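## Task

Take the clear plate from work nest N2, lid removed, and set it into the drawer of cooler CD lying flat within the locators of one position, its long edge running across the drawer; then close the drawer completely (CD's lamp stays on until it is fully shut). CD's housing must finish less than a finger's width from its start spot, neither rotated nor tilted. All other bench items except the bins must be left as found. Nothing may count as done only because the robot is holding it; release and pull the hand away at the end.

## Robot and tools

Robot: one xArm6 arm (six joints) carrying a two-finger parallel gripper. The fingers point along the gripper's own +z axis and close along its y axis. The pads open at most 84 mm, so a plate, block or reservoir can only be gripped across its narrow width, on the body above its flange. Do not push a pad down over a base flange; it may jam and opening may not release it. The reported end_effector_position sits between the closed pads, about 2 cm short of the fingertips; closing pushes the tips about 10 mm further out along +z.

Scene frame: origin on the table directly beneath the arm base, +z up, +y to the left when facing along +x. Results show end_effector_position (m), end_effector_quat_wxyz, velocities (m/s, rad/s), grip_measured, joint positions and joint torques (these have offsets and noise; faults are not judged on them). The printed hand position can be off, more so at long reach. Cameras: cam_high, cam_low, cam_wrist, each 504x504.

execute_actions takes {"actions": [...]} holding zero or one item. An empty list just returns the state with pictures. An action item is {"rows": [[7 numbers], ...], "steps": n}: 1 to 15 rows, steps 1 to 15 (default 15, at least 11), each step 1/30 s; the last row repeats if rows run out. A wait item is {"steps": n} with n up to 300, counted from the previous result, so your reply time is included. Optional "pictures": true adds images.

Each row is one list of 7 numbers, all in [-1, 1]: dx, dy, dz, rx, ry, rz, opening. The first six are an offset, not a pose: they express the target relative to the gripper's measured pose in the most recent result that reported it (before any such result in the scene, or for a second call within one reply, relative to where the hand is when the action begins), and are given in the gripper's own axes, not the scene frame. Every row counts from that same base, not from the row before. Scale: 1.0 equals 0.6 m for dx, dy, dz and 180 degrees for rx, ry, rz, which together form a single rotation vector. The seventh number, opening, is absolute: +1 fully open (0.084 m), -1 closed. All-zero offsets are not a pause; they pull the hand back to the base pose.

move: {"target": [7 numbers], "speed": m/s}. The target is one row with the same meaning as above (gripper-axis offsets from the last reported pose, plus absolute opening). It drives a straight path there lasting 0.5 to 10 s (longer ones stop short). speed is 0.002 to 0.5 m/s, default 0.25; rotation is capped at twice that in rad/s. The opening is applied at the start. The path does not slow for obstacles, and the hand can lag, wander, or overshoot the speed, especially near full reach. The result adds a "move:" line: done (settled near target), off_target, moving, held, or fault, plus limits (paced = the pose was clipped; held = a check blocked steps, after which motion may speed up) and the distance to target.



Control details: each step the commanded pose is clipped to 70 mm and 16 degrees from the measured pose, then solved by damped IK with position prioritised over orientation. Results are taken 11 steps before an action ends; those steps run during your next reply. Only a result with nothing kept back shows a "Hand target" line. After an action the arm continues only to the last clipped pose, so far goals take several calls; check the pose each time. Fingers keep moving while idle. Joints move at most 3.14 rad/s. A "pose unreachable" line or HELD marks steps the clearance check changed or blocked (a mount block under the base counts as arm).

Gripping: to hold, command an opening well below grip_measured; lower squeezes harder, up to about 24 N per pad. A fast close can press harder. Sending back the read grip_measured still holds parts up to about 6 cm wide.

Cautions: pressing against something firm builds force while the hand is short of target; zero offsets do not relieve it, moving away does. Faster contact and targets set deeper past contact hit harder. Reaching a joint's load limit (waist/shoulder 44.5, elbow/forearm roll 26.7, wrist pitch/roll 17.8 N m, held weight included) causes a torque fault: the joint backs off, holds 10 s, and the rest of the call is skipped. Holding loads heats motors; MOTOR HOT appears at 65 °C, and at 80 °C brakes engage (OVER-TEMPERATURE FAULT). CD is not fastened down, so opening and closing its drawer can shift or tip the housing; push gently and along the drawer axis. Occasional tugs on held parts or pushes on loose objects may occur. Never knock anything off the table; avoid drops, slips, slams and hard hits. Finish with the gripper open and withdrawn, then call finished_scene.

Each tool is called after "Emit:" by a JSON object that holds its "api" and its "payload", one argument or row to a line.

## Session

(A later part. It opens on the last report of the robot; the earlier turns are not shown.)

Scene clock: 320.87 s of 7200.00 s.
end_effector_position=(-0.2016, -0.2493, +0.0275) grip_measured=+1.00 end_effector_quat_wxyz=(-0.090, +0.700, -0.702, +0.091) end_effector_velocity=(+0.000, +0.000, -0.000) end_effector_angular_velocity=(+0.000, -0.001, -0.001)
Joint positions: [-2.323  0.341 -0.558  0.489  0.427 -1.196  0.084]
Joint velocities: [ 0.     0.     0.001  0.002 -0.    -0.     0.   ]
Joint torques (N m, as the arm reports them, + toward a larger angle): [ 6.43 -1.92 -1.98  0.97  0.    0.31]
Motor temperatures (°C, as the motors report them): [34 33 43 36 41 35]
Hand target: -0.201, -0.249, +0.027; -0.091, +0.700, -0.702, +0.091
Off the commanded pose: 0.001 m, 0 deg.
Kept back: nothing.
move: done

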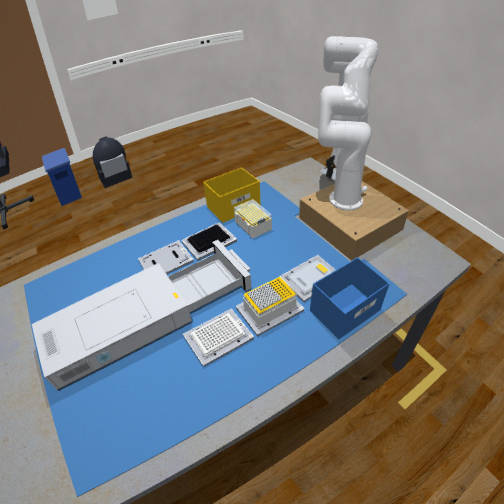

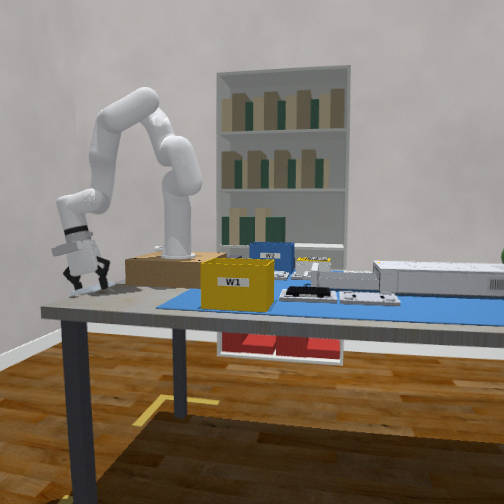

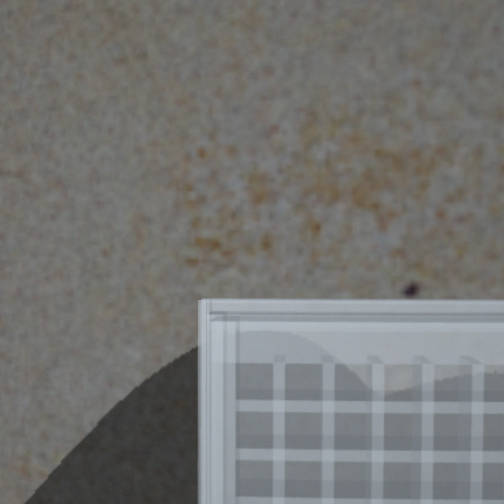

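It moved: z dropped 3.7 mm and the move reached its target, so the plate is slipping in the pads. Continuing.

Emit:
{"api": "move", "payload": {
  "target": [0,0,0.008,0,0,0,1],
  "speed": 0.004
}}

Emit:
{"api": "move", "payload": {
  "target": [0,0,0.008,0,0,0,1],
  "speed": 0.004
}}

Scene clock: 322.57 s of 7200.00 s.
end_effector_position=(-0.2004, -0.2494, +0.0228) grip_measured=+1.00 end_effector_quat_wxyz=(-0.090, +0.700, -0.702, +0.091) end_effector_velocity=(-0.000, -0.000, +0.000) end_effector_angular_velocity=(-0.001, +0.000, -0.001)
Joint positions: [-2.316  0.358 -0.561  0.508  0.414 -1.21   0.084]
Joint velocities: [ 0.    -0.002  0.001  0.002 -0.    -0.001  0.   ]
Joint torques (N m, as the arm reports them, + toward a larger angle): [ 3.09 -7.83 -0.13  0.27  0.74  0.5 ]
Motor temperatures (°C, as the motors report them): [34 33 42 36 41 35]
Hand target: -0.200, -0.249, +0.023; -0.090, +0.700, -0.702, +0.091
Off the commanded pose: 0.000 m, 0 deg.
Kept back: nothing.
move: done

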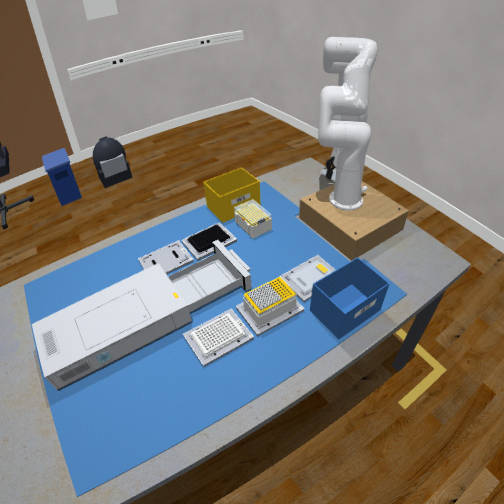

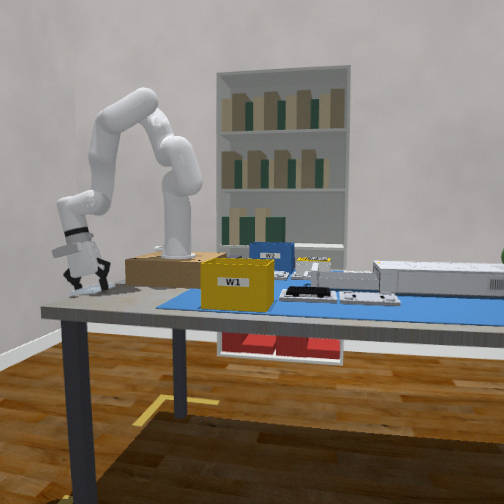

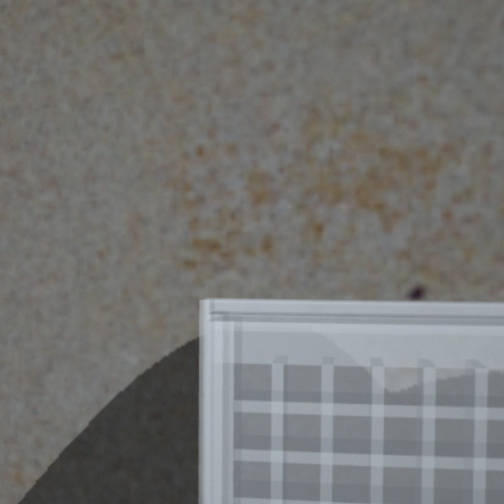

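Scene clock: 324.00 s of 7200.00 s.
end_effector_position=(-0.1988, -0.2491, +0.0179) grip_measured=+1.00 end_effector_quat_wxyz=(-0.090, +0.700, -0.702, +0.091) end_effector_velocity=(-0.000, -0.000, +0.000) end_effector_angular_velocity=(-0.001, +0.001, -0.001)
Joint positions: [-2.31   0.376 -0.563  0.528  0.402 -1.224  0.084]
Joint velocities: [-0.001 -0.001  0.     0.002 -0.    -0.002  0.   ]
Joint torques (N m, as the arm reports them, + toward a larger angle): [  2.82 -18.31  -0.76  -0.06   0.3   -0.38]
Motor temperatures (°C, as the motors report them): [34 33 42 36 41 35]
Hand target: -0.199, -0.249, +0.018; -0.090, +0.700, -0.702, +0.091
Off the commanded pose: 0.001 m, 0 deg.
Kept back: nothing.
move: done

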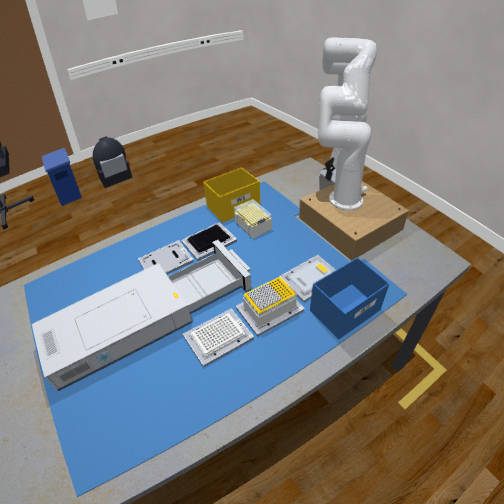

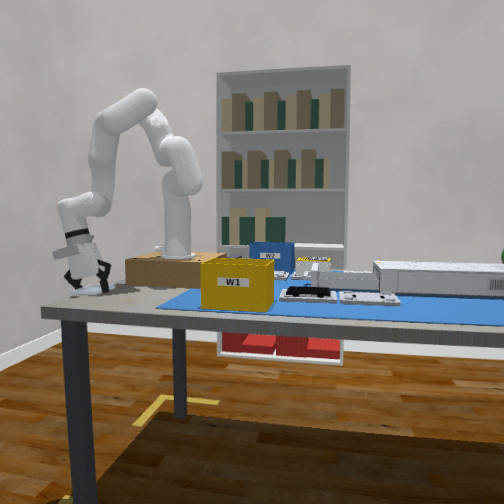

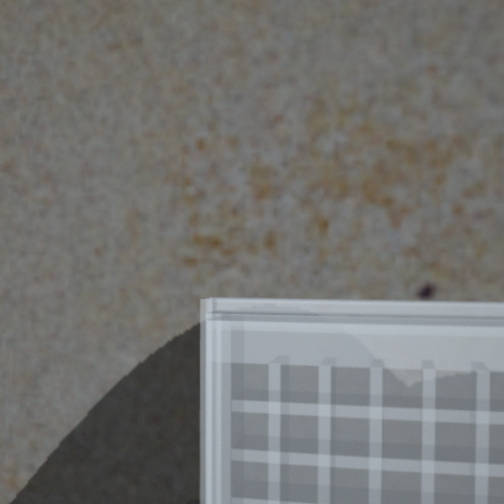

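Emit:
{"api": "move", "payload": {
  "target": [0,0.002,0.006,0,0,0,1],
  "speed": 0.004
}}

Emit:
{"api": "zoom_image", "payload": {
  "camera": "cam_low",
  "region": [40, 230, 140, 330]
}}

Scene clock: 325.57 s of 7200.00 s.
end_effector_position=(-0.1986, -0.2489, +0.0145) grip_measured=+1.00 end_effector_quat_wxyz=(-0.091, +0.700, -0.702, +0.091) end_effector_velocity=(-0.000, -0.000, -0.001) end_effector_angular_velocity=(+0.000, +0.001, +0.001)
Joint positions: [-2.308  0.39  -0.568  0.54   0.395 -1.236  0.084]
Joint velocities: [ 0.     0.003 -0.001  0.001 -0.003 -0.002  0.   ]
Joint torques (N m, as the arm reports them, + toward a larger angle): [  1.22 -19.86  -7.46   0.81  -3.7    0.28]
Motor temperatures (°C, as the motors report them): [34 33 42 36 41 35]
Hand target: -0.199, -0.249, +0.014; -0.091, +0.700, -0.702, +0.091
Off the commanded pose: 0.001 m, 0 deg.
Kept back: nothing.
move: done

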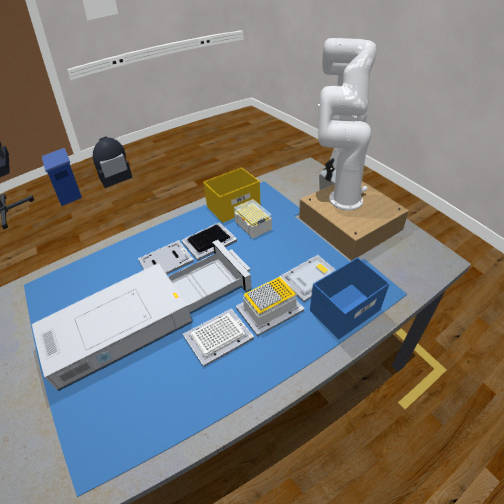

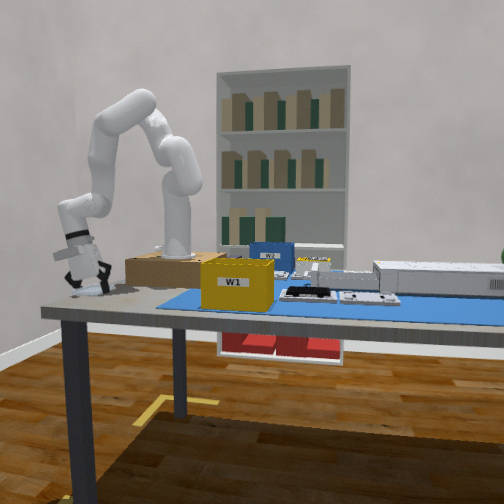

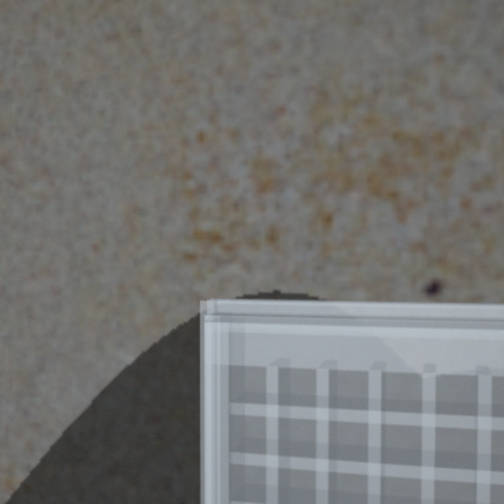

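Region (40, 230, 140, 330) of cam_low's 504x504 image, scaled by 5.040, with more detail than that image has.

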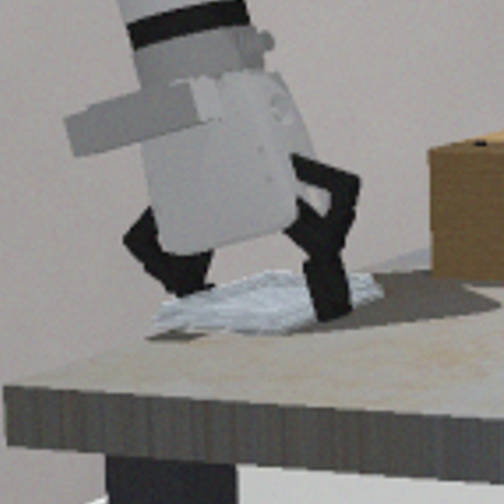

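Emit:
{"api": "move", "payload": {
  "target": [0,0,-0.01,0,0,0,1],
  "speed": 0.006
}}

Emit:
{"api": "zoom_image", "payload": {
  "camera": "cam_low",
  "region": [40, 230, 140, 330]
}}

Scene clock: 327.80 s of 7200.00 s.
end_effector_position=(-0.2002, -0.2489, +0.0203) grip_measured=+1.00 end_effector_quat_wxyz=(-0.091, +0.700, -0.702, +0.091) end_effector_velocity=(+0.001, +0.000, +0.000) end_effector_angular_velocity=(+0.001, -0.001, +0.002)
Joint positions: [-2.316  0.368 -0.564  0.515  0.411 -1.217  0.084]
Joint velocities: [ 0.    -0.001  0.001 -0.003  0.001  0.002  0.   ]
Joint torques (N m, as the arm reports them, + toward a larger angle): [ -0.05 -29.34  -6.22  -0.09  -1.22  -0.11]
Motor temperatures (°C, as the motors report them): [34 33 42 36 41 35]
Hand target: -0.200, -0.249, +0.020; -0.091, +0.700, -0.702, +0.091
Off the commanded pose: 0.000 m, 0 deg.
Kept back: nothing.
move: done

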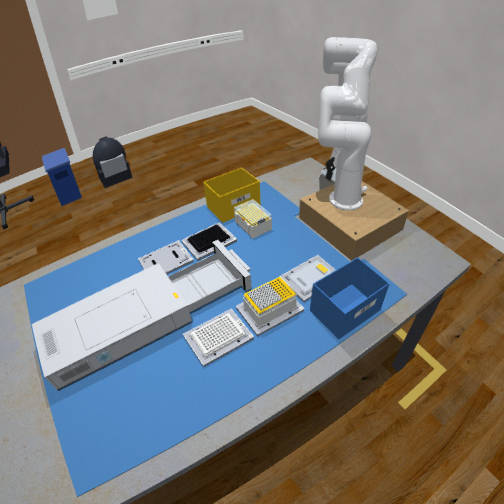

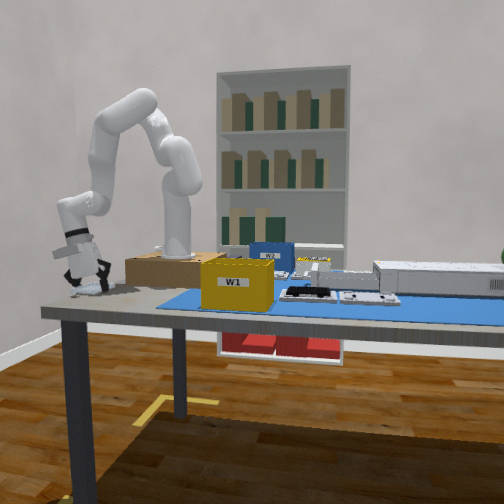

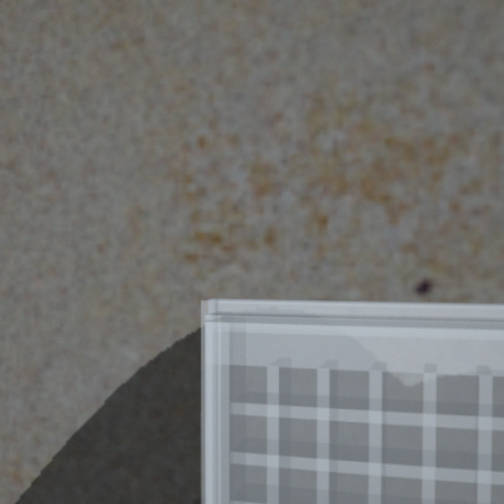

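Region (40, 230, 140, 330) of cam_low's 504x504 image, scaled by 5.040, with more detail than that image has.

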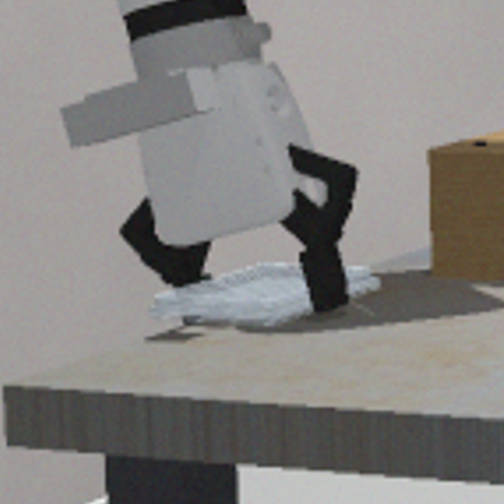

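Emit:
{"api": "move", "payload": {
  "target": [0,0,0.0095,0,0,0,1],
  "speed": 0.008
}}

Emit:
{"api": "move", "payload": {
  "target": [0,0.0027,0.0065,0.0278,0,0,1],
  "speed": 0.006
}}

Emit:
{"api": "zoom_image", "payload": {
  "camera": "cam_low",
  "region": [40, 230, 140, 330]
}}

Scene clock: 329.60 s of 7200.00 s.
end_effector_position=(-0.1988, -0.2490, +0.0150) grip_measured=+1.00 end_effector_quat_wxyz=(-0.091, +0.700, -0.702, +0.091) end_effector_velocity=(-0.000, +0.001, -0.001) end_effector_angular_velocity=(-0.000, -0.000, +0.000)
Joint positions: [-2.308  0.388 -0.568  0.539  0.396 -1.235  0.084]
Joint velocities: [-0.001  0.002  0.     0.001 -0.001 -0.003  0.   ]
Joint torques (N m, as the arm reports them, + toward a larger angle): [  0.64 -27.09  -5.67  -0.07  -1.13   0.18]
Motor temperatures (°C, as the motors report them): [34 33 42 36 41 35]
Hand target: -0.199, -0.249, +0.015; -0.091, +0.700, -0.702, +0.091
Off the commanded pose: 0.000 m, 0 deg.
Kept back: nothing.
move: done

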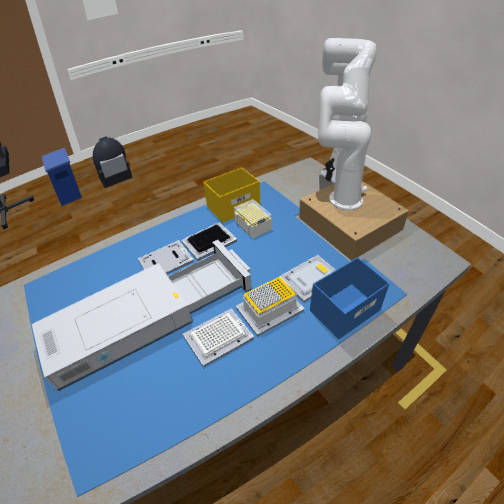

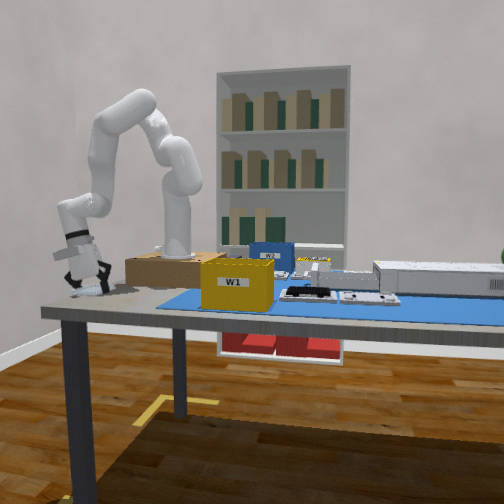

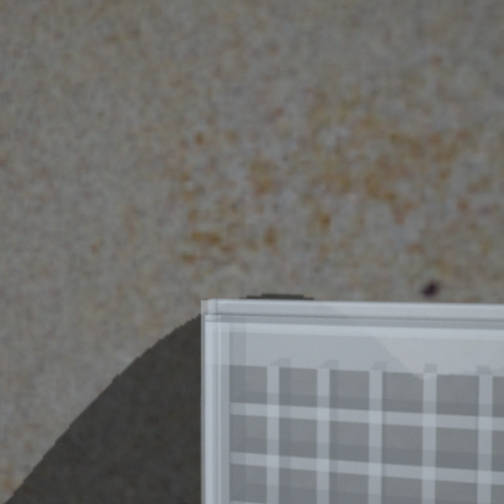

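Scene clock: 337.10 s of 7200.00 s.
end_effector_position=(-0.1994, -0.2491, +0.0108) grip_measured=+1.00 end_effector_quat_wxyz=(-0.121, +0.696, -0.697, +0.122) end_effector_velocity=(-0.000, -0.000, +0.000) end_effector_angular_velocity=(+0.000, +0.000, +0.002)
Joint positions: [-2.355  0.433 -0.635  0.547  0.502 -1.282  0.084]
Joint velocities: [-0.    -0.    -0.    -0.003  0.001  0.001  0.   ]
Joint torques (N m, as the arm reports them, + toward a larger angle): [  0.81 -30.09  -5.42  -0.11  -1.19  -0.35]
Motor temperatures (°C, as the motors report them): [34 33 42 36 41 35]
Hand target: -0.199, -0.249, +0.011; -0.121, +0.696, -0.697, +0.122
Off the commanded pose: 0.000 m, 0 deg.
Kept back: nothing.
move: done

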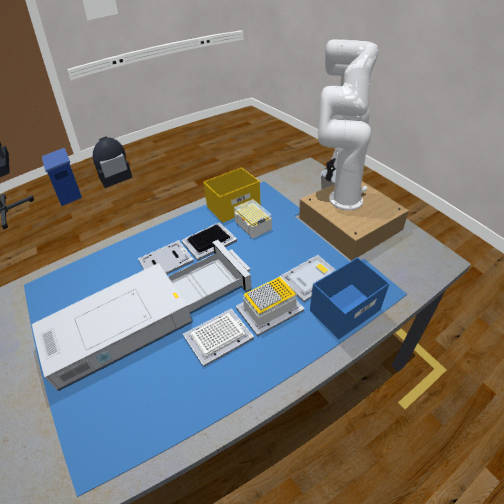

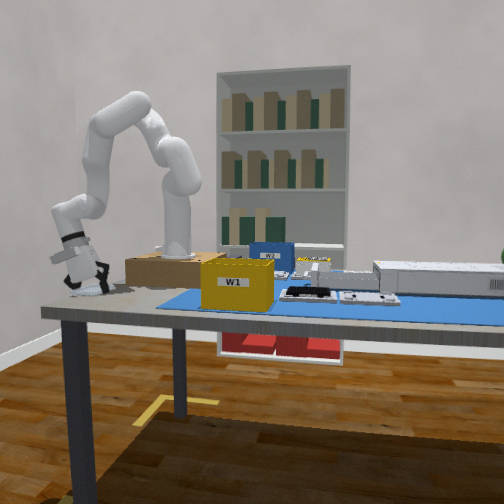

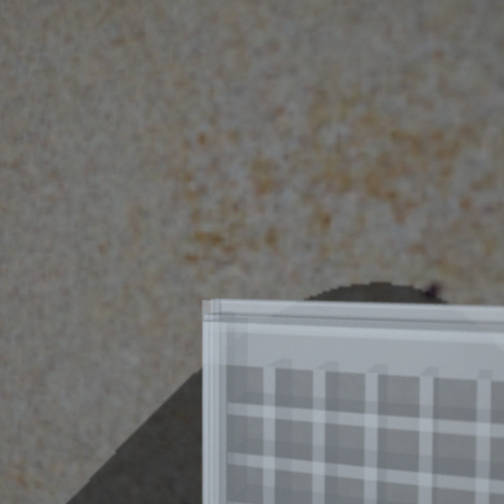

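Region (40, 230, 140, 330) of cam_low's 504x504 image, scaled by 5.040, with more detail than that image has.

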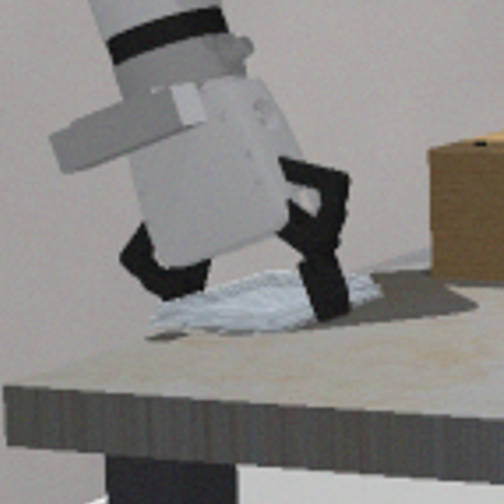

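Emit:
{"api": "move", "payload": {
  "target": [0,0,-0.012,0,0,0,1],
  "speed": 0.008
}}

Emit:
{"api": "zoom_image", "payload": {
  "camera": "cam_low",
  "region": [40, 230, 140, 330]
}}

Scene clock: 338.80 s of 7200.00 s.
end_effector_position=(-0.2018, -0.2491, +0.0176) grip_measured=+1.00 end_effector_quat_wxyz=(-0.121, +0.696, -0.697, +0.122) end_effector_velocity=(+0.001, +0.001, -0.000) end_effector_angular_velocity=(+0.002, -0.002, +0.001)
Joint positions: [-2.364  0.411 -0.632  0.523  0.521 -1.265  0.084]
Joint velocities: [-0.     0.     0.001 -0.002  0.001  0.    -0.   ]
Joint torques (N m, as the arm reports them, + toward a larger angle): [  0.43 -29.99  -5.99   0.15  -0.8   -0.19]
Motor temperatures (°C, as the motors report them): [34 33 42 36 41 35]
Hand target: -0.202, -0.249, +0.018; -0.121, +0.696, -0.697, +0.122
Off the commanded pose: 0.000 m, 0 deg.
Kept back: nothing.
move: done

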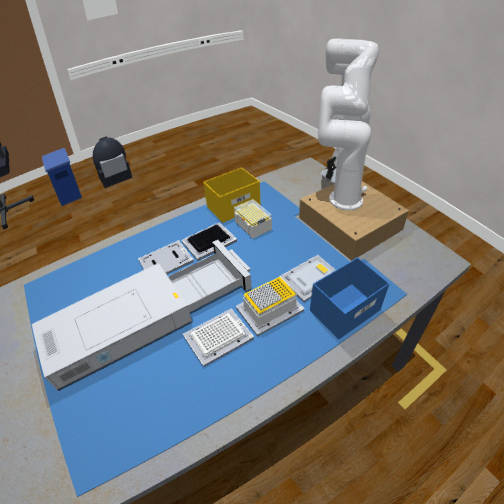

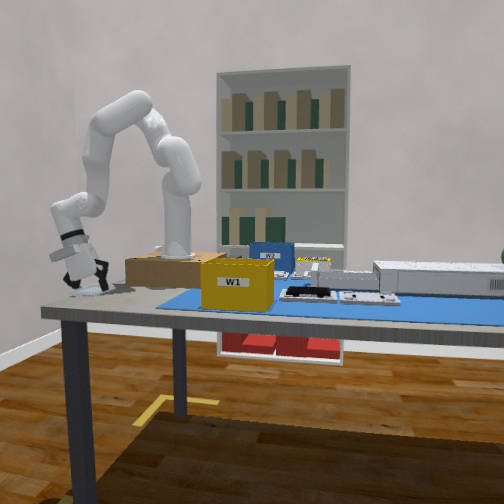

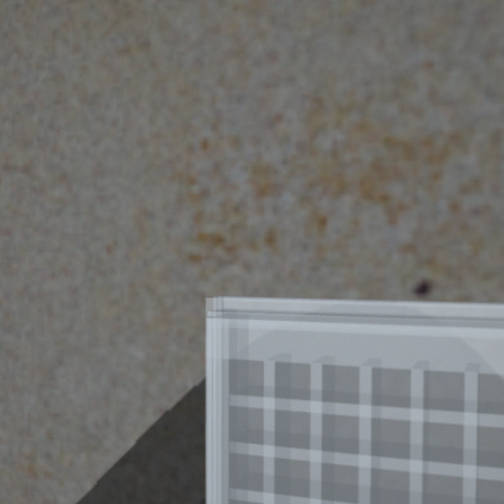

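Region (40, 230, 140, 330) of cam_low's 504x504 image, scaled by 5.040, with more detail than that image has.

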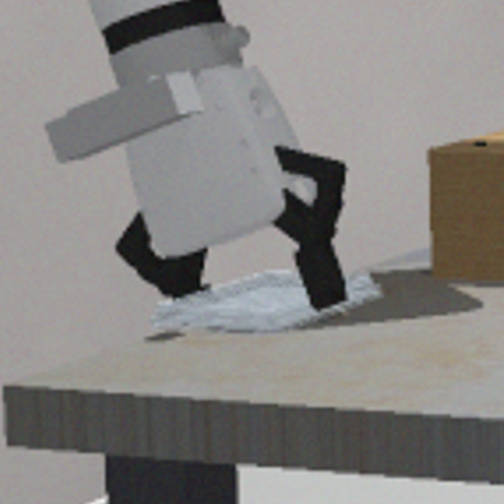

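The plate stayed on the table, so it is free. Retracting further.

Emit:
{"api": "move", "payload": {
  "target": [0,0,-0.05,0,0,0,1],
  "speed": 0.02
}}

Emit:
{"api": "move", "payload": {
  "target": [0,-0.03,-0.12,-0.111,0,0,1],
  "speed": 0.12
}}

Scene clock: 340.90 s of 7200.00 s.
end_effector_position=(-0.2119, -0.2491, +0.0458) grip_measured=+1.00 end_effector_quat_wxyz=(-0.121, +0.696, -0.697, +0.122) end_effector_velocity=(+0.001, +0.001, -0.000) end_effector_angular_velocity=(+0.003, -0.003, +0.002)
Joint positions: [-2.4    0.322 -0.63   0.438  0.602 -1.206  0.084]
Joint velocities: [ 0.001 -0.     0.002 -0.002  0.003  0.001 -0.   ]
Joint torques (N m, as the arm reports them, + toward a larger angle): [  0.9  -29.34  -6.69   0.28  -0.89  -0.06]
Motor temperatures (°C, as the motors report them): [34 33 42 36 41 35]
Hand target: -0.212, -0.249, +0.046; -0.121, +0.696, -0.697, +0.122
Off the commanded pose: 0.000 m, 0 deg.
Kept back: nothing.
move: done

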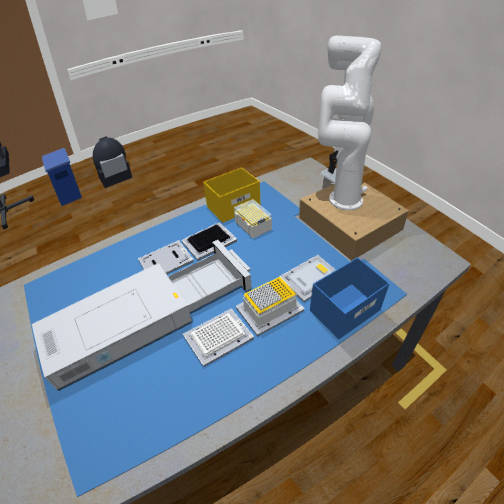

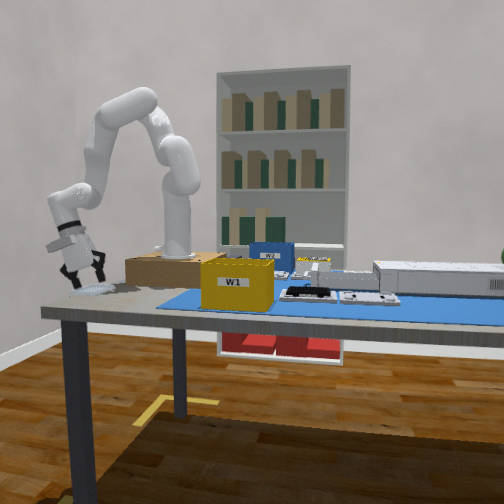

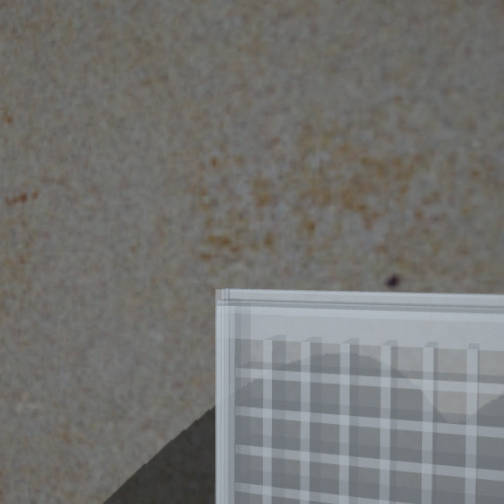

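Scene clock: 342.70 s of 7200.00 s.
end_effector_position=(-0.2193, -0.2489, +0.1196) grip_measured=+1.00 end_effector_quat_wxyz=(+0.001, +0.706, -0.708, -0.000) end_effector_velocity=(-0.000, +0.001, +0.001) end_effector_angular_velocity=(+0.003, +0.006, -0.002)
Joint positions: [-2.316 -0.072 -0.384  0.01   0.447 -0.73   0.084]
Joint velocities: [-0.    -0.005  0.003 -0.015  0.001  0.015 -0.   ]
Joint torques (N m, as the arm reports them, + toward a larger angle): [  0.08 -21.97  -9.14   0.34  -1.34  -0.23]
Motor temperatures (°C, as the motors report them): [34 33 42 36 41 35]
Hand target: -0.219, -0.249, +0.120; +0.001, +0.706, -0.708, -0.000
Off the commanded pose: 0.000 m, 0 deg.
Kept back: nothing.
move: done

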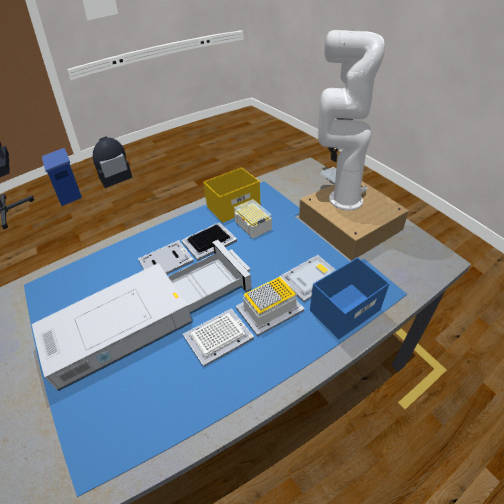

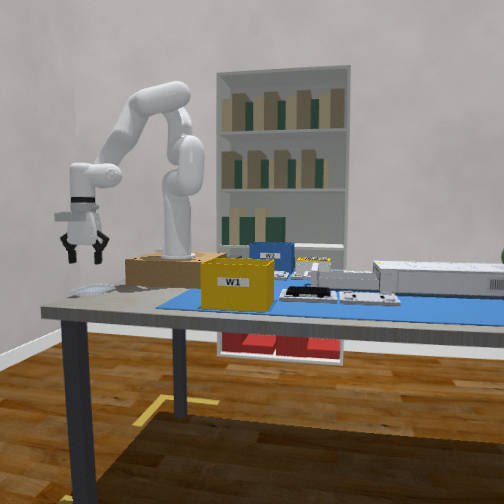

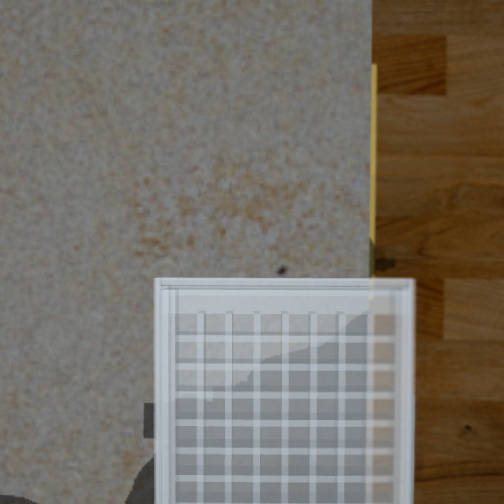

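Emit:
{"api": "move", "payload": {
  "target": [-0.0093,-0.0357,0.099,0,0,0.0024,1],
  "speed": 0.08
}}

Scene clock: 346.33 s of 7200.00 s.
end_effector_position=(-0.1984, -0.2434, +0.0603) grip_measured=+1.00 end_effector_quat_wxyz=(+0.002, +0.703, -0.711, -0.001) end_effector_velocity=(+0.000, +0.000, -0.001) end_effector_angular_velocity=(-0.000, +0.000, -0.001)
Joint positions: [-2.274  0.134 -0.337  0.017  0.193 -0.689  0.084]
Joint velocities: [ 0.     0.005 -0.    -0.    -0.005  0.001 -0.   ]
Joint torques (N m, as the arm reports them, + toward a larger angle): [  1.44 -23.94  -6.55  -0.05  -1.39  -0.15]
Motor temperatures (°C, as the motors report them): [34 33 42 36 41 35]
Hand target: -0.198, -0.243, +0.060; +0.001, +0.703, -0.711, -0.001
Off the commanded pose: 0.001 m, 0 deg.
Kept back: nothing.
move: done

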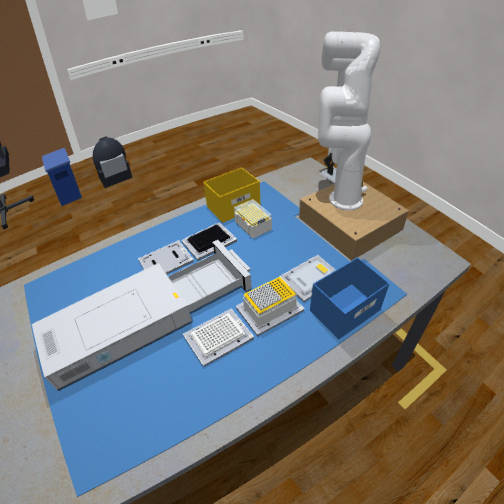

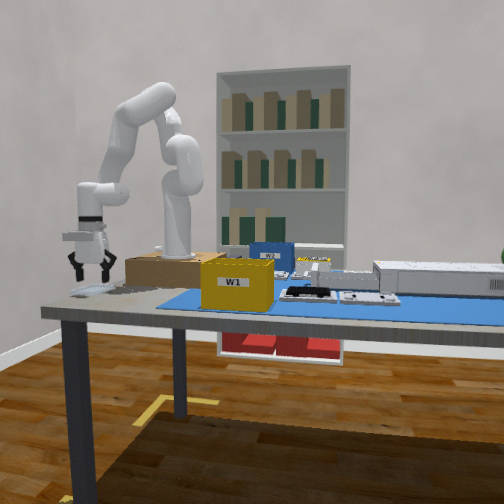

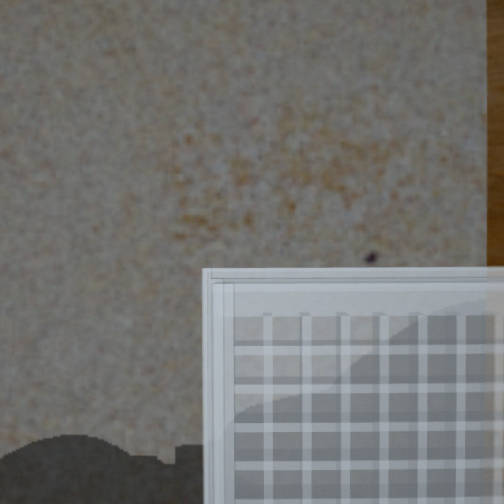

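Emit:
{"api": "zoom_image", "payload": {
  "camera": "cam_wrist",
  "region": [180, 250, 260, 330]
}}

Region (180, 250, 260, 330) of cam_wrist's 504x504 image, scaled by 6.300, with more detail than that image has.

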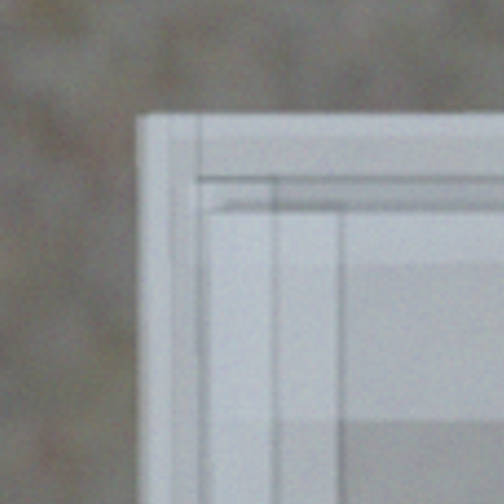

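Emit:
{"api": "move", "payload": {
  "target": [0,-0.0024,0.0238,0,0,0,1],
  "speed": 0.03
}}

Emit:
{"api": "zoom_image", "payload": {
  "camera": "cam_wrist",
  "region": [180, 250, 260, 330]
}}

Emit:
{"api": "zoom_image", "payload": {
  "camera": "cam_low",
  "region": [50, 250, 130, 310]
}}

Scene clock: 348.23 s of 7200.00 s.
end_effector_position=(-0.1971, -0.2435, +0.0461) grip_measured=+1.00 end_effector_quat_wxyz=(+0.002, +0.703, -0.711, -0.001) end_effector_velocity=(-0.001, -0.001, +0.001) end_effector_angular_velocity=(-0.004, +0.003, -0.001)
Joint positions: [-2.269  0.2   -0.345  0.023  0.136 -0.689  0.084]
Joint velocities: [ 0.    -0.    -0.001  0.002 -0.003 -0.001  0.   ]
Joint torques (N m, as the arm reports them, + toward a larger angle): [  0.87 -24.13  -6.    -0.07  -1.76  -0.28]
Motor temperatures (°C, as the motors report them): [34 33 42 36 41 35]
Hand target: -0.197, -0.243, +0.046; +0.002, +0.703, -0.711, -0.001
Off the commanded pose: 0.000 m, 0 deg.
Kept back: nothing.
move: done

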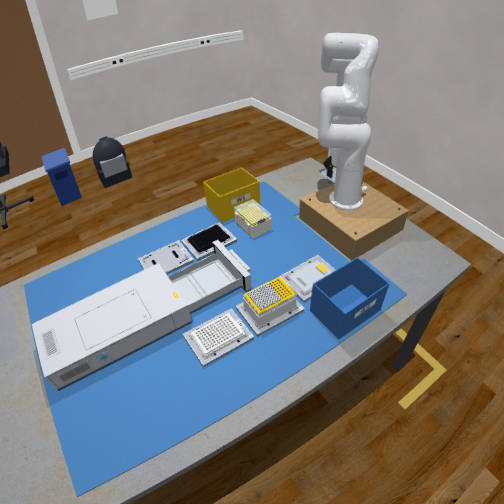

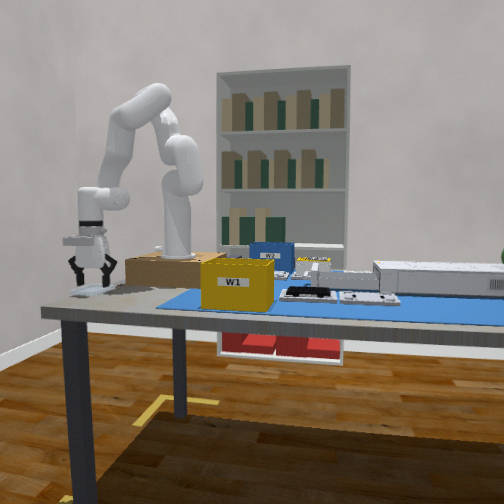

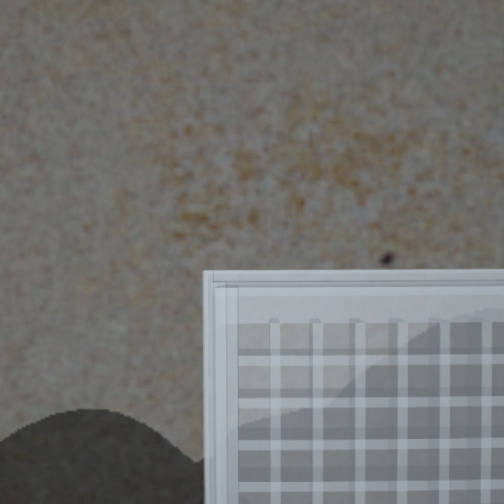

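Region (180, 250, 260, 330) of cam_wrist's 504x504 image, scaled by 6.300, with more detail than that image has.

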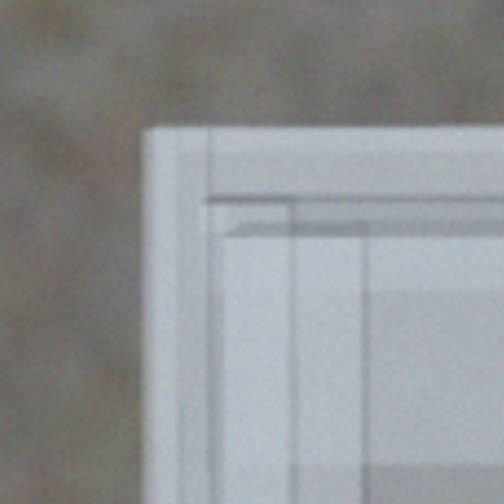

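Region (50, 250, 130, 310) of cam_low's 504x504 image, scaled by 6.300, with more detail than that image has; it fills the top 378 rows of this view, and the rest is white.

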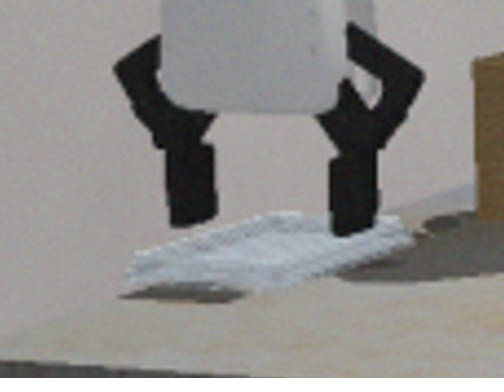

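Emit:
{"api": "move", "payload": {
  "target": [0,0,0.0205,0,0,0,1],
  "speed": 0.01
}}

Emit:
{"api": "zoom_image", "payload": {
  "camera": "cam_low",
  "region": [50, 250, 130, 310]
}}

Scene clock: 350.17 s of 7200.00 s.
end_effector_position=(-0.1972, -0.2434, +0.0338) grip_measured=+1.00 end_effector_quat_wxyz=(+0.002, +0.703, -0.711, -0.001) end_effector_velocity=(+0.000, -0.000, -0.000) end_effector_angular_velocity=(-0.000, +0.000, +0.001)
Joint positions: [-2.267  0.258 -0.357  0.032  0.089 -0.696  0.084]
Joint velocities: [ 0.001  0.001  0.     0.002 -0.002 -0.003  0.   ]
Joint torques (N m, as the arm reports them, + toward a larger angle): [  0.19 -24.7   -5.66  -0.31  -1.62  -0.24]
Motor temperatures (°C, as the motors report them): [34 33 42 36 41 35]
Hand target: -0.197, -0.243, +0.034; +0.002, +0.703, -0.711, -0.001
Off the commanded pose: 0.000 m, 0 deg.
Kept back: nothing.
move: done

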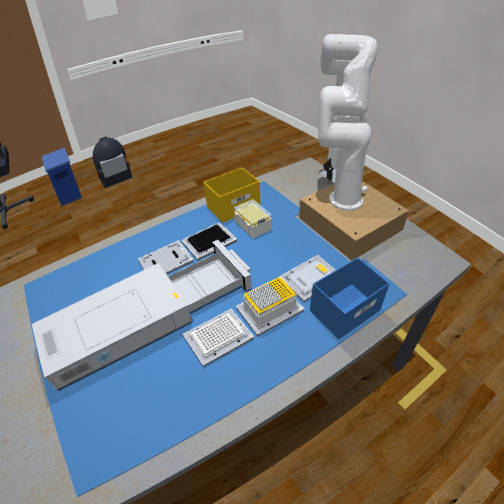

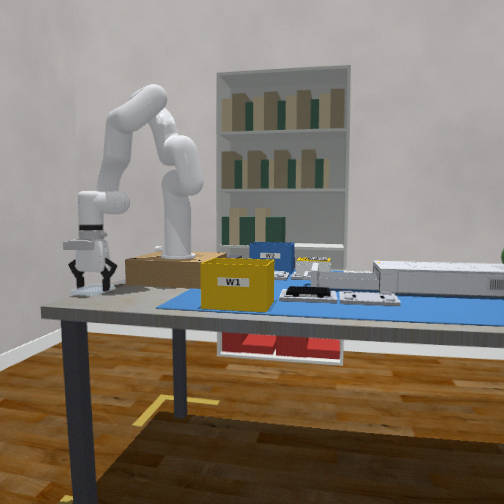

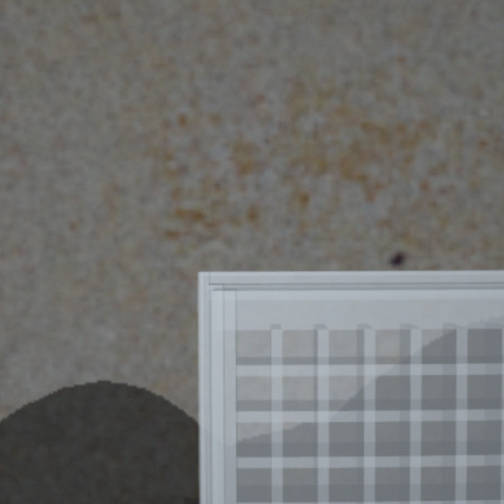

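Region (50, 250, 130, 310) of cam_low's 504x504 image, scaled by 6.300, with more detail than that image has; it fills the top 378 rows of this view, and the rest is white.

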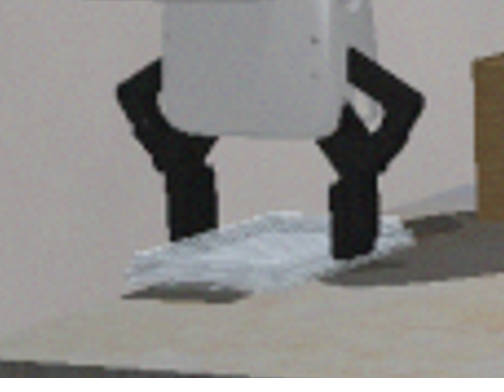

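Emit:
{"api": "move", "payload": {
  "target": [0,0,0,0,0,0,0.6],
  "speed": 0.01
}}

Emit:
{"api": "move", "payload": {
  "target": [0,0,-0.03,0,0,0,0.6],
  "speed": 0.02
}}

Emit:
{"api": "zoom_image", "payload": {
  "camera": "cam_low",
  "region": [50, 250, 130, 310]
}}

Scene clock: 351.37 s of 7200.00 s.
end_effector_position=(-0.1971, -0.2436, +0.0339) grip_measured=+0.92 end_effector_quat_wxyz=(+0.002, +0.704, -0.711, -0.001) end_effector_velocity=(+0.000, +0.000, -0.001) end_effector_angular_velocity=(+0.001, -0.001, -0.003)
Joint positions: [-2.266  0.257 -0.357  0.032  0.09  -0.696  0.081]
Joint velocities: [-0.     0.002 -0.     0.001 -0.001  0.002  0.   ]
Joint torques (N m, as the arm reports them, + toward a larger angle): [ -2.21 -13.54  -6.8    0.6   -2.36   0.34]
Motor temperatures (°C, as the motors report them): [34 33 42 36 41 35]
Hand target: -0.197, -0.243, +0.034; +0.002, +0.703, -0.711, -0.001
Off the commanded pose: 0.000 m, 0 deg.
Kept back: nothing.
move: done

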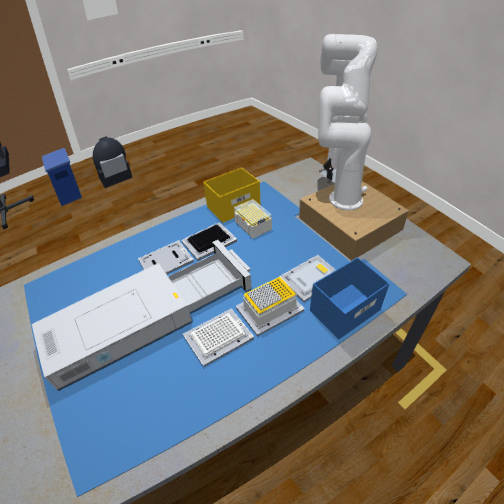

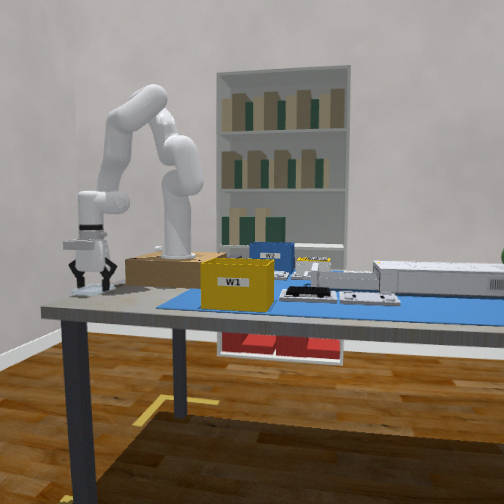

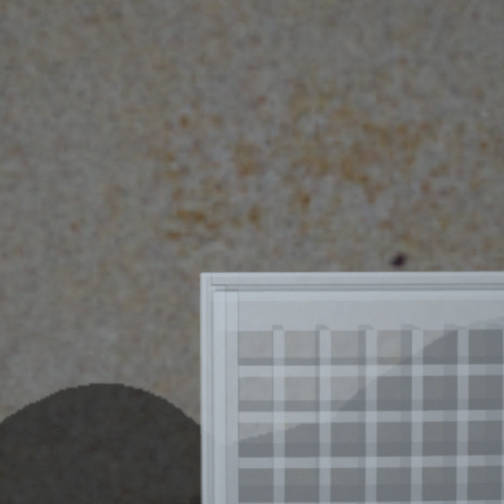

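Scene clock: 352.53 s of 7200.00 s.
end_effector_position=(-0.1970, -0.2436, +0.0519) grip_measured=+0.90 end_effector_quat_wxyz=(+0.002, +0.704, -0.711, -0.001) end_effector_velocity=(+0.001, +0.001, +0.000) end_effector_angular_velocity=(+0.002, -0.002, -0.005)
Joint positions: [-2.27   0.172 -0.34   0.02   0.158 -0.687  0.081]
Joint velocities: [ 0.    -0.002  0.002  0.002  0.004  0.004 -0.   ]
Joint torques (N m, as the arm reports them, + toward a larger angle): [  1.03 -24.1   -6.    -0.18  -1.7   -0.44]
Motor temperatures (°C, as the motors report them): [34 33 42 36 41 35]
Hand target: -0.197, -0.244, +0.052; +0.002, +0.704, -0.711, -0.001
Off the commanded pose: 0.000 m, 0 deg.
Kept back: nothing.
move: done

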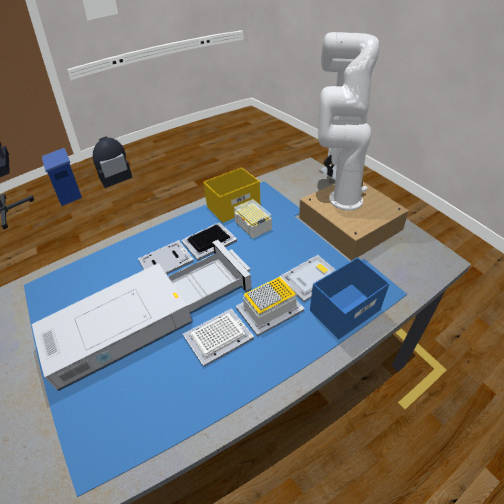

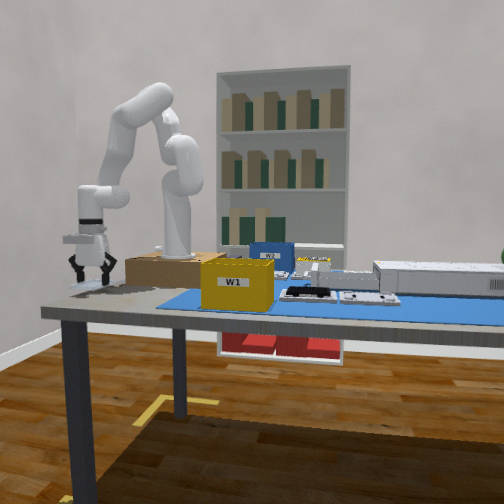

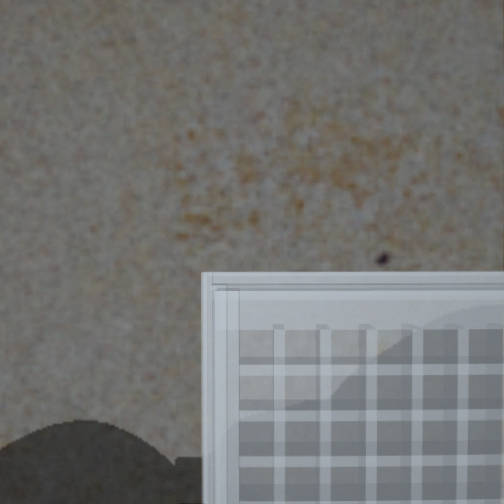

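Region (50, 250, 130, 310) of cam_low's 504x504 image, scaled by 6.300, with more detail than that image has; it fills the top 378 rows of this view, and the rest is white.

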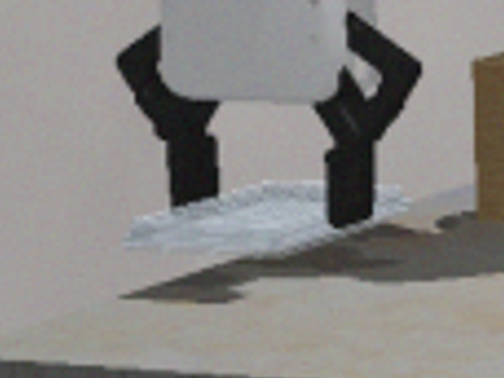

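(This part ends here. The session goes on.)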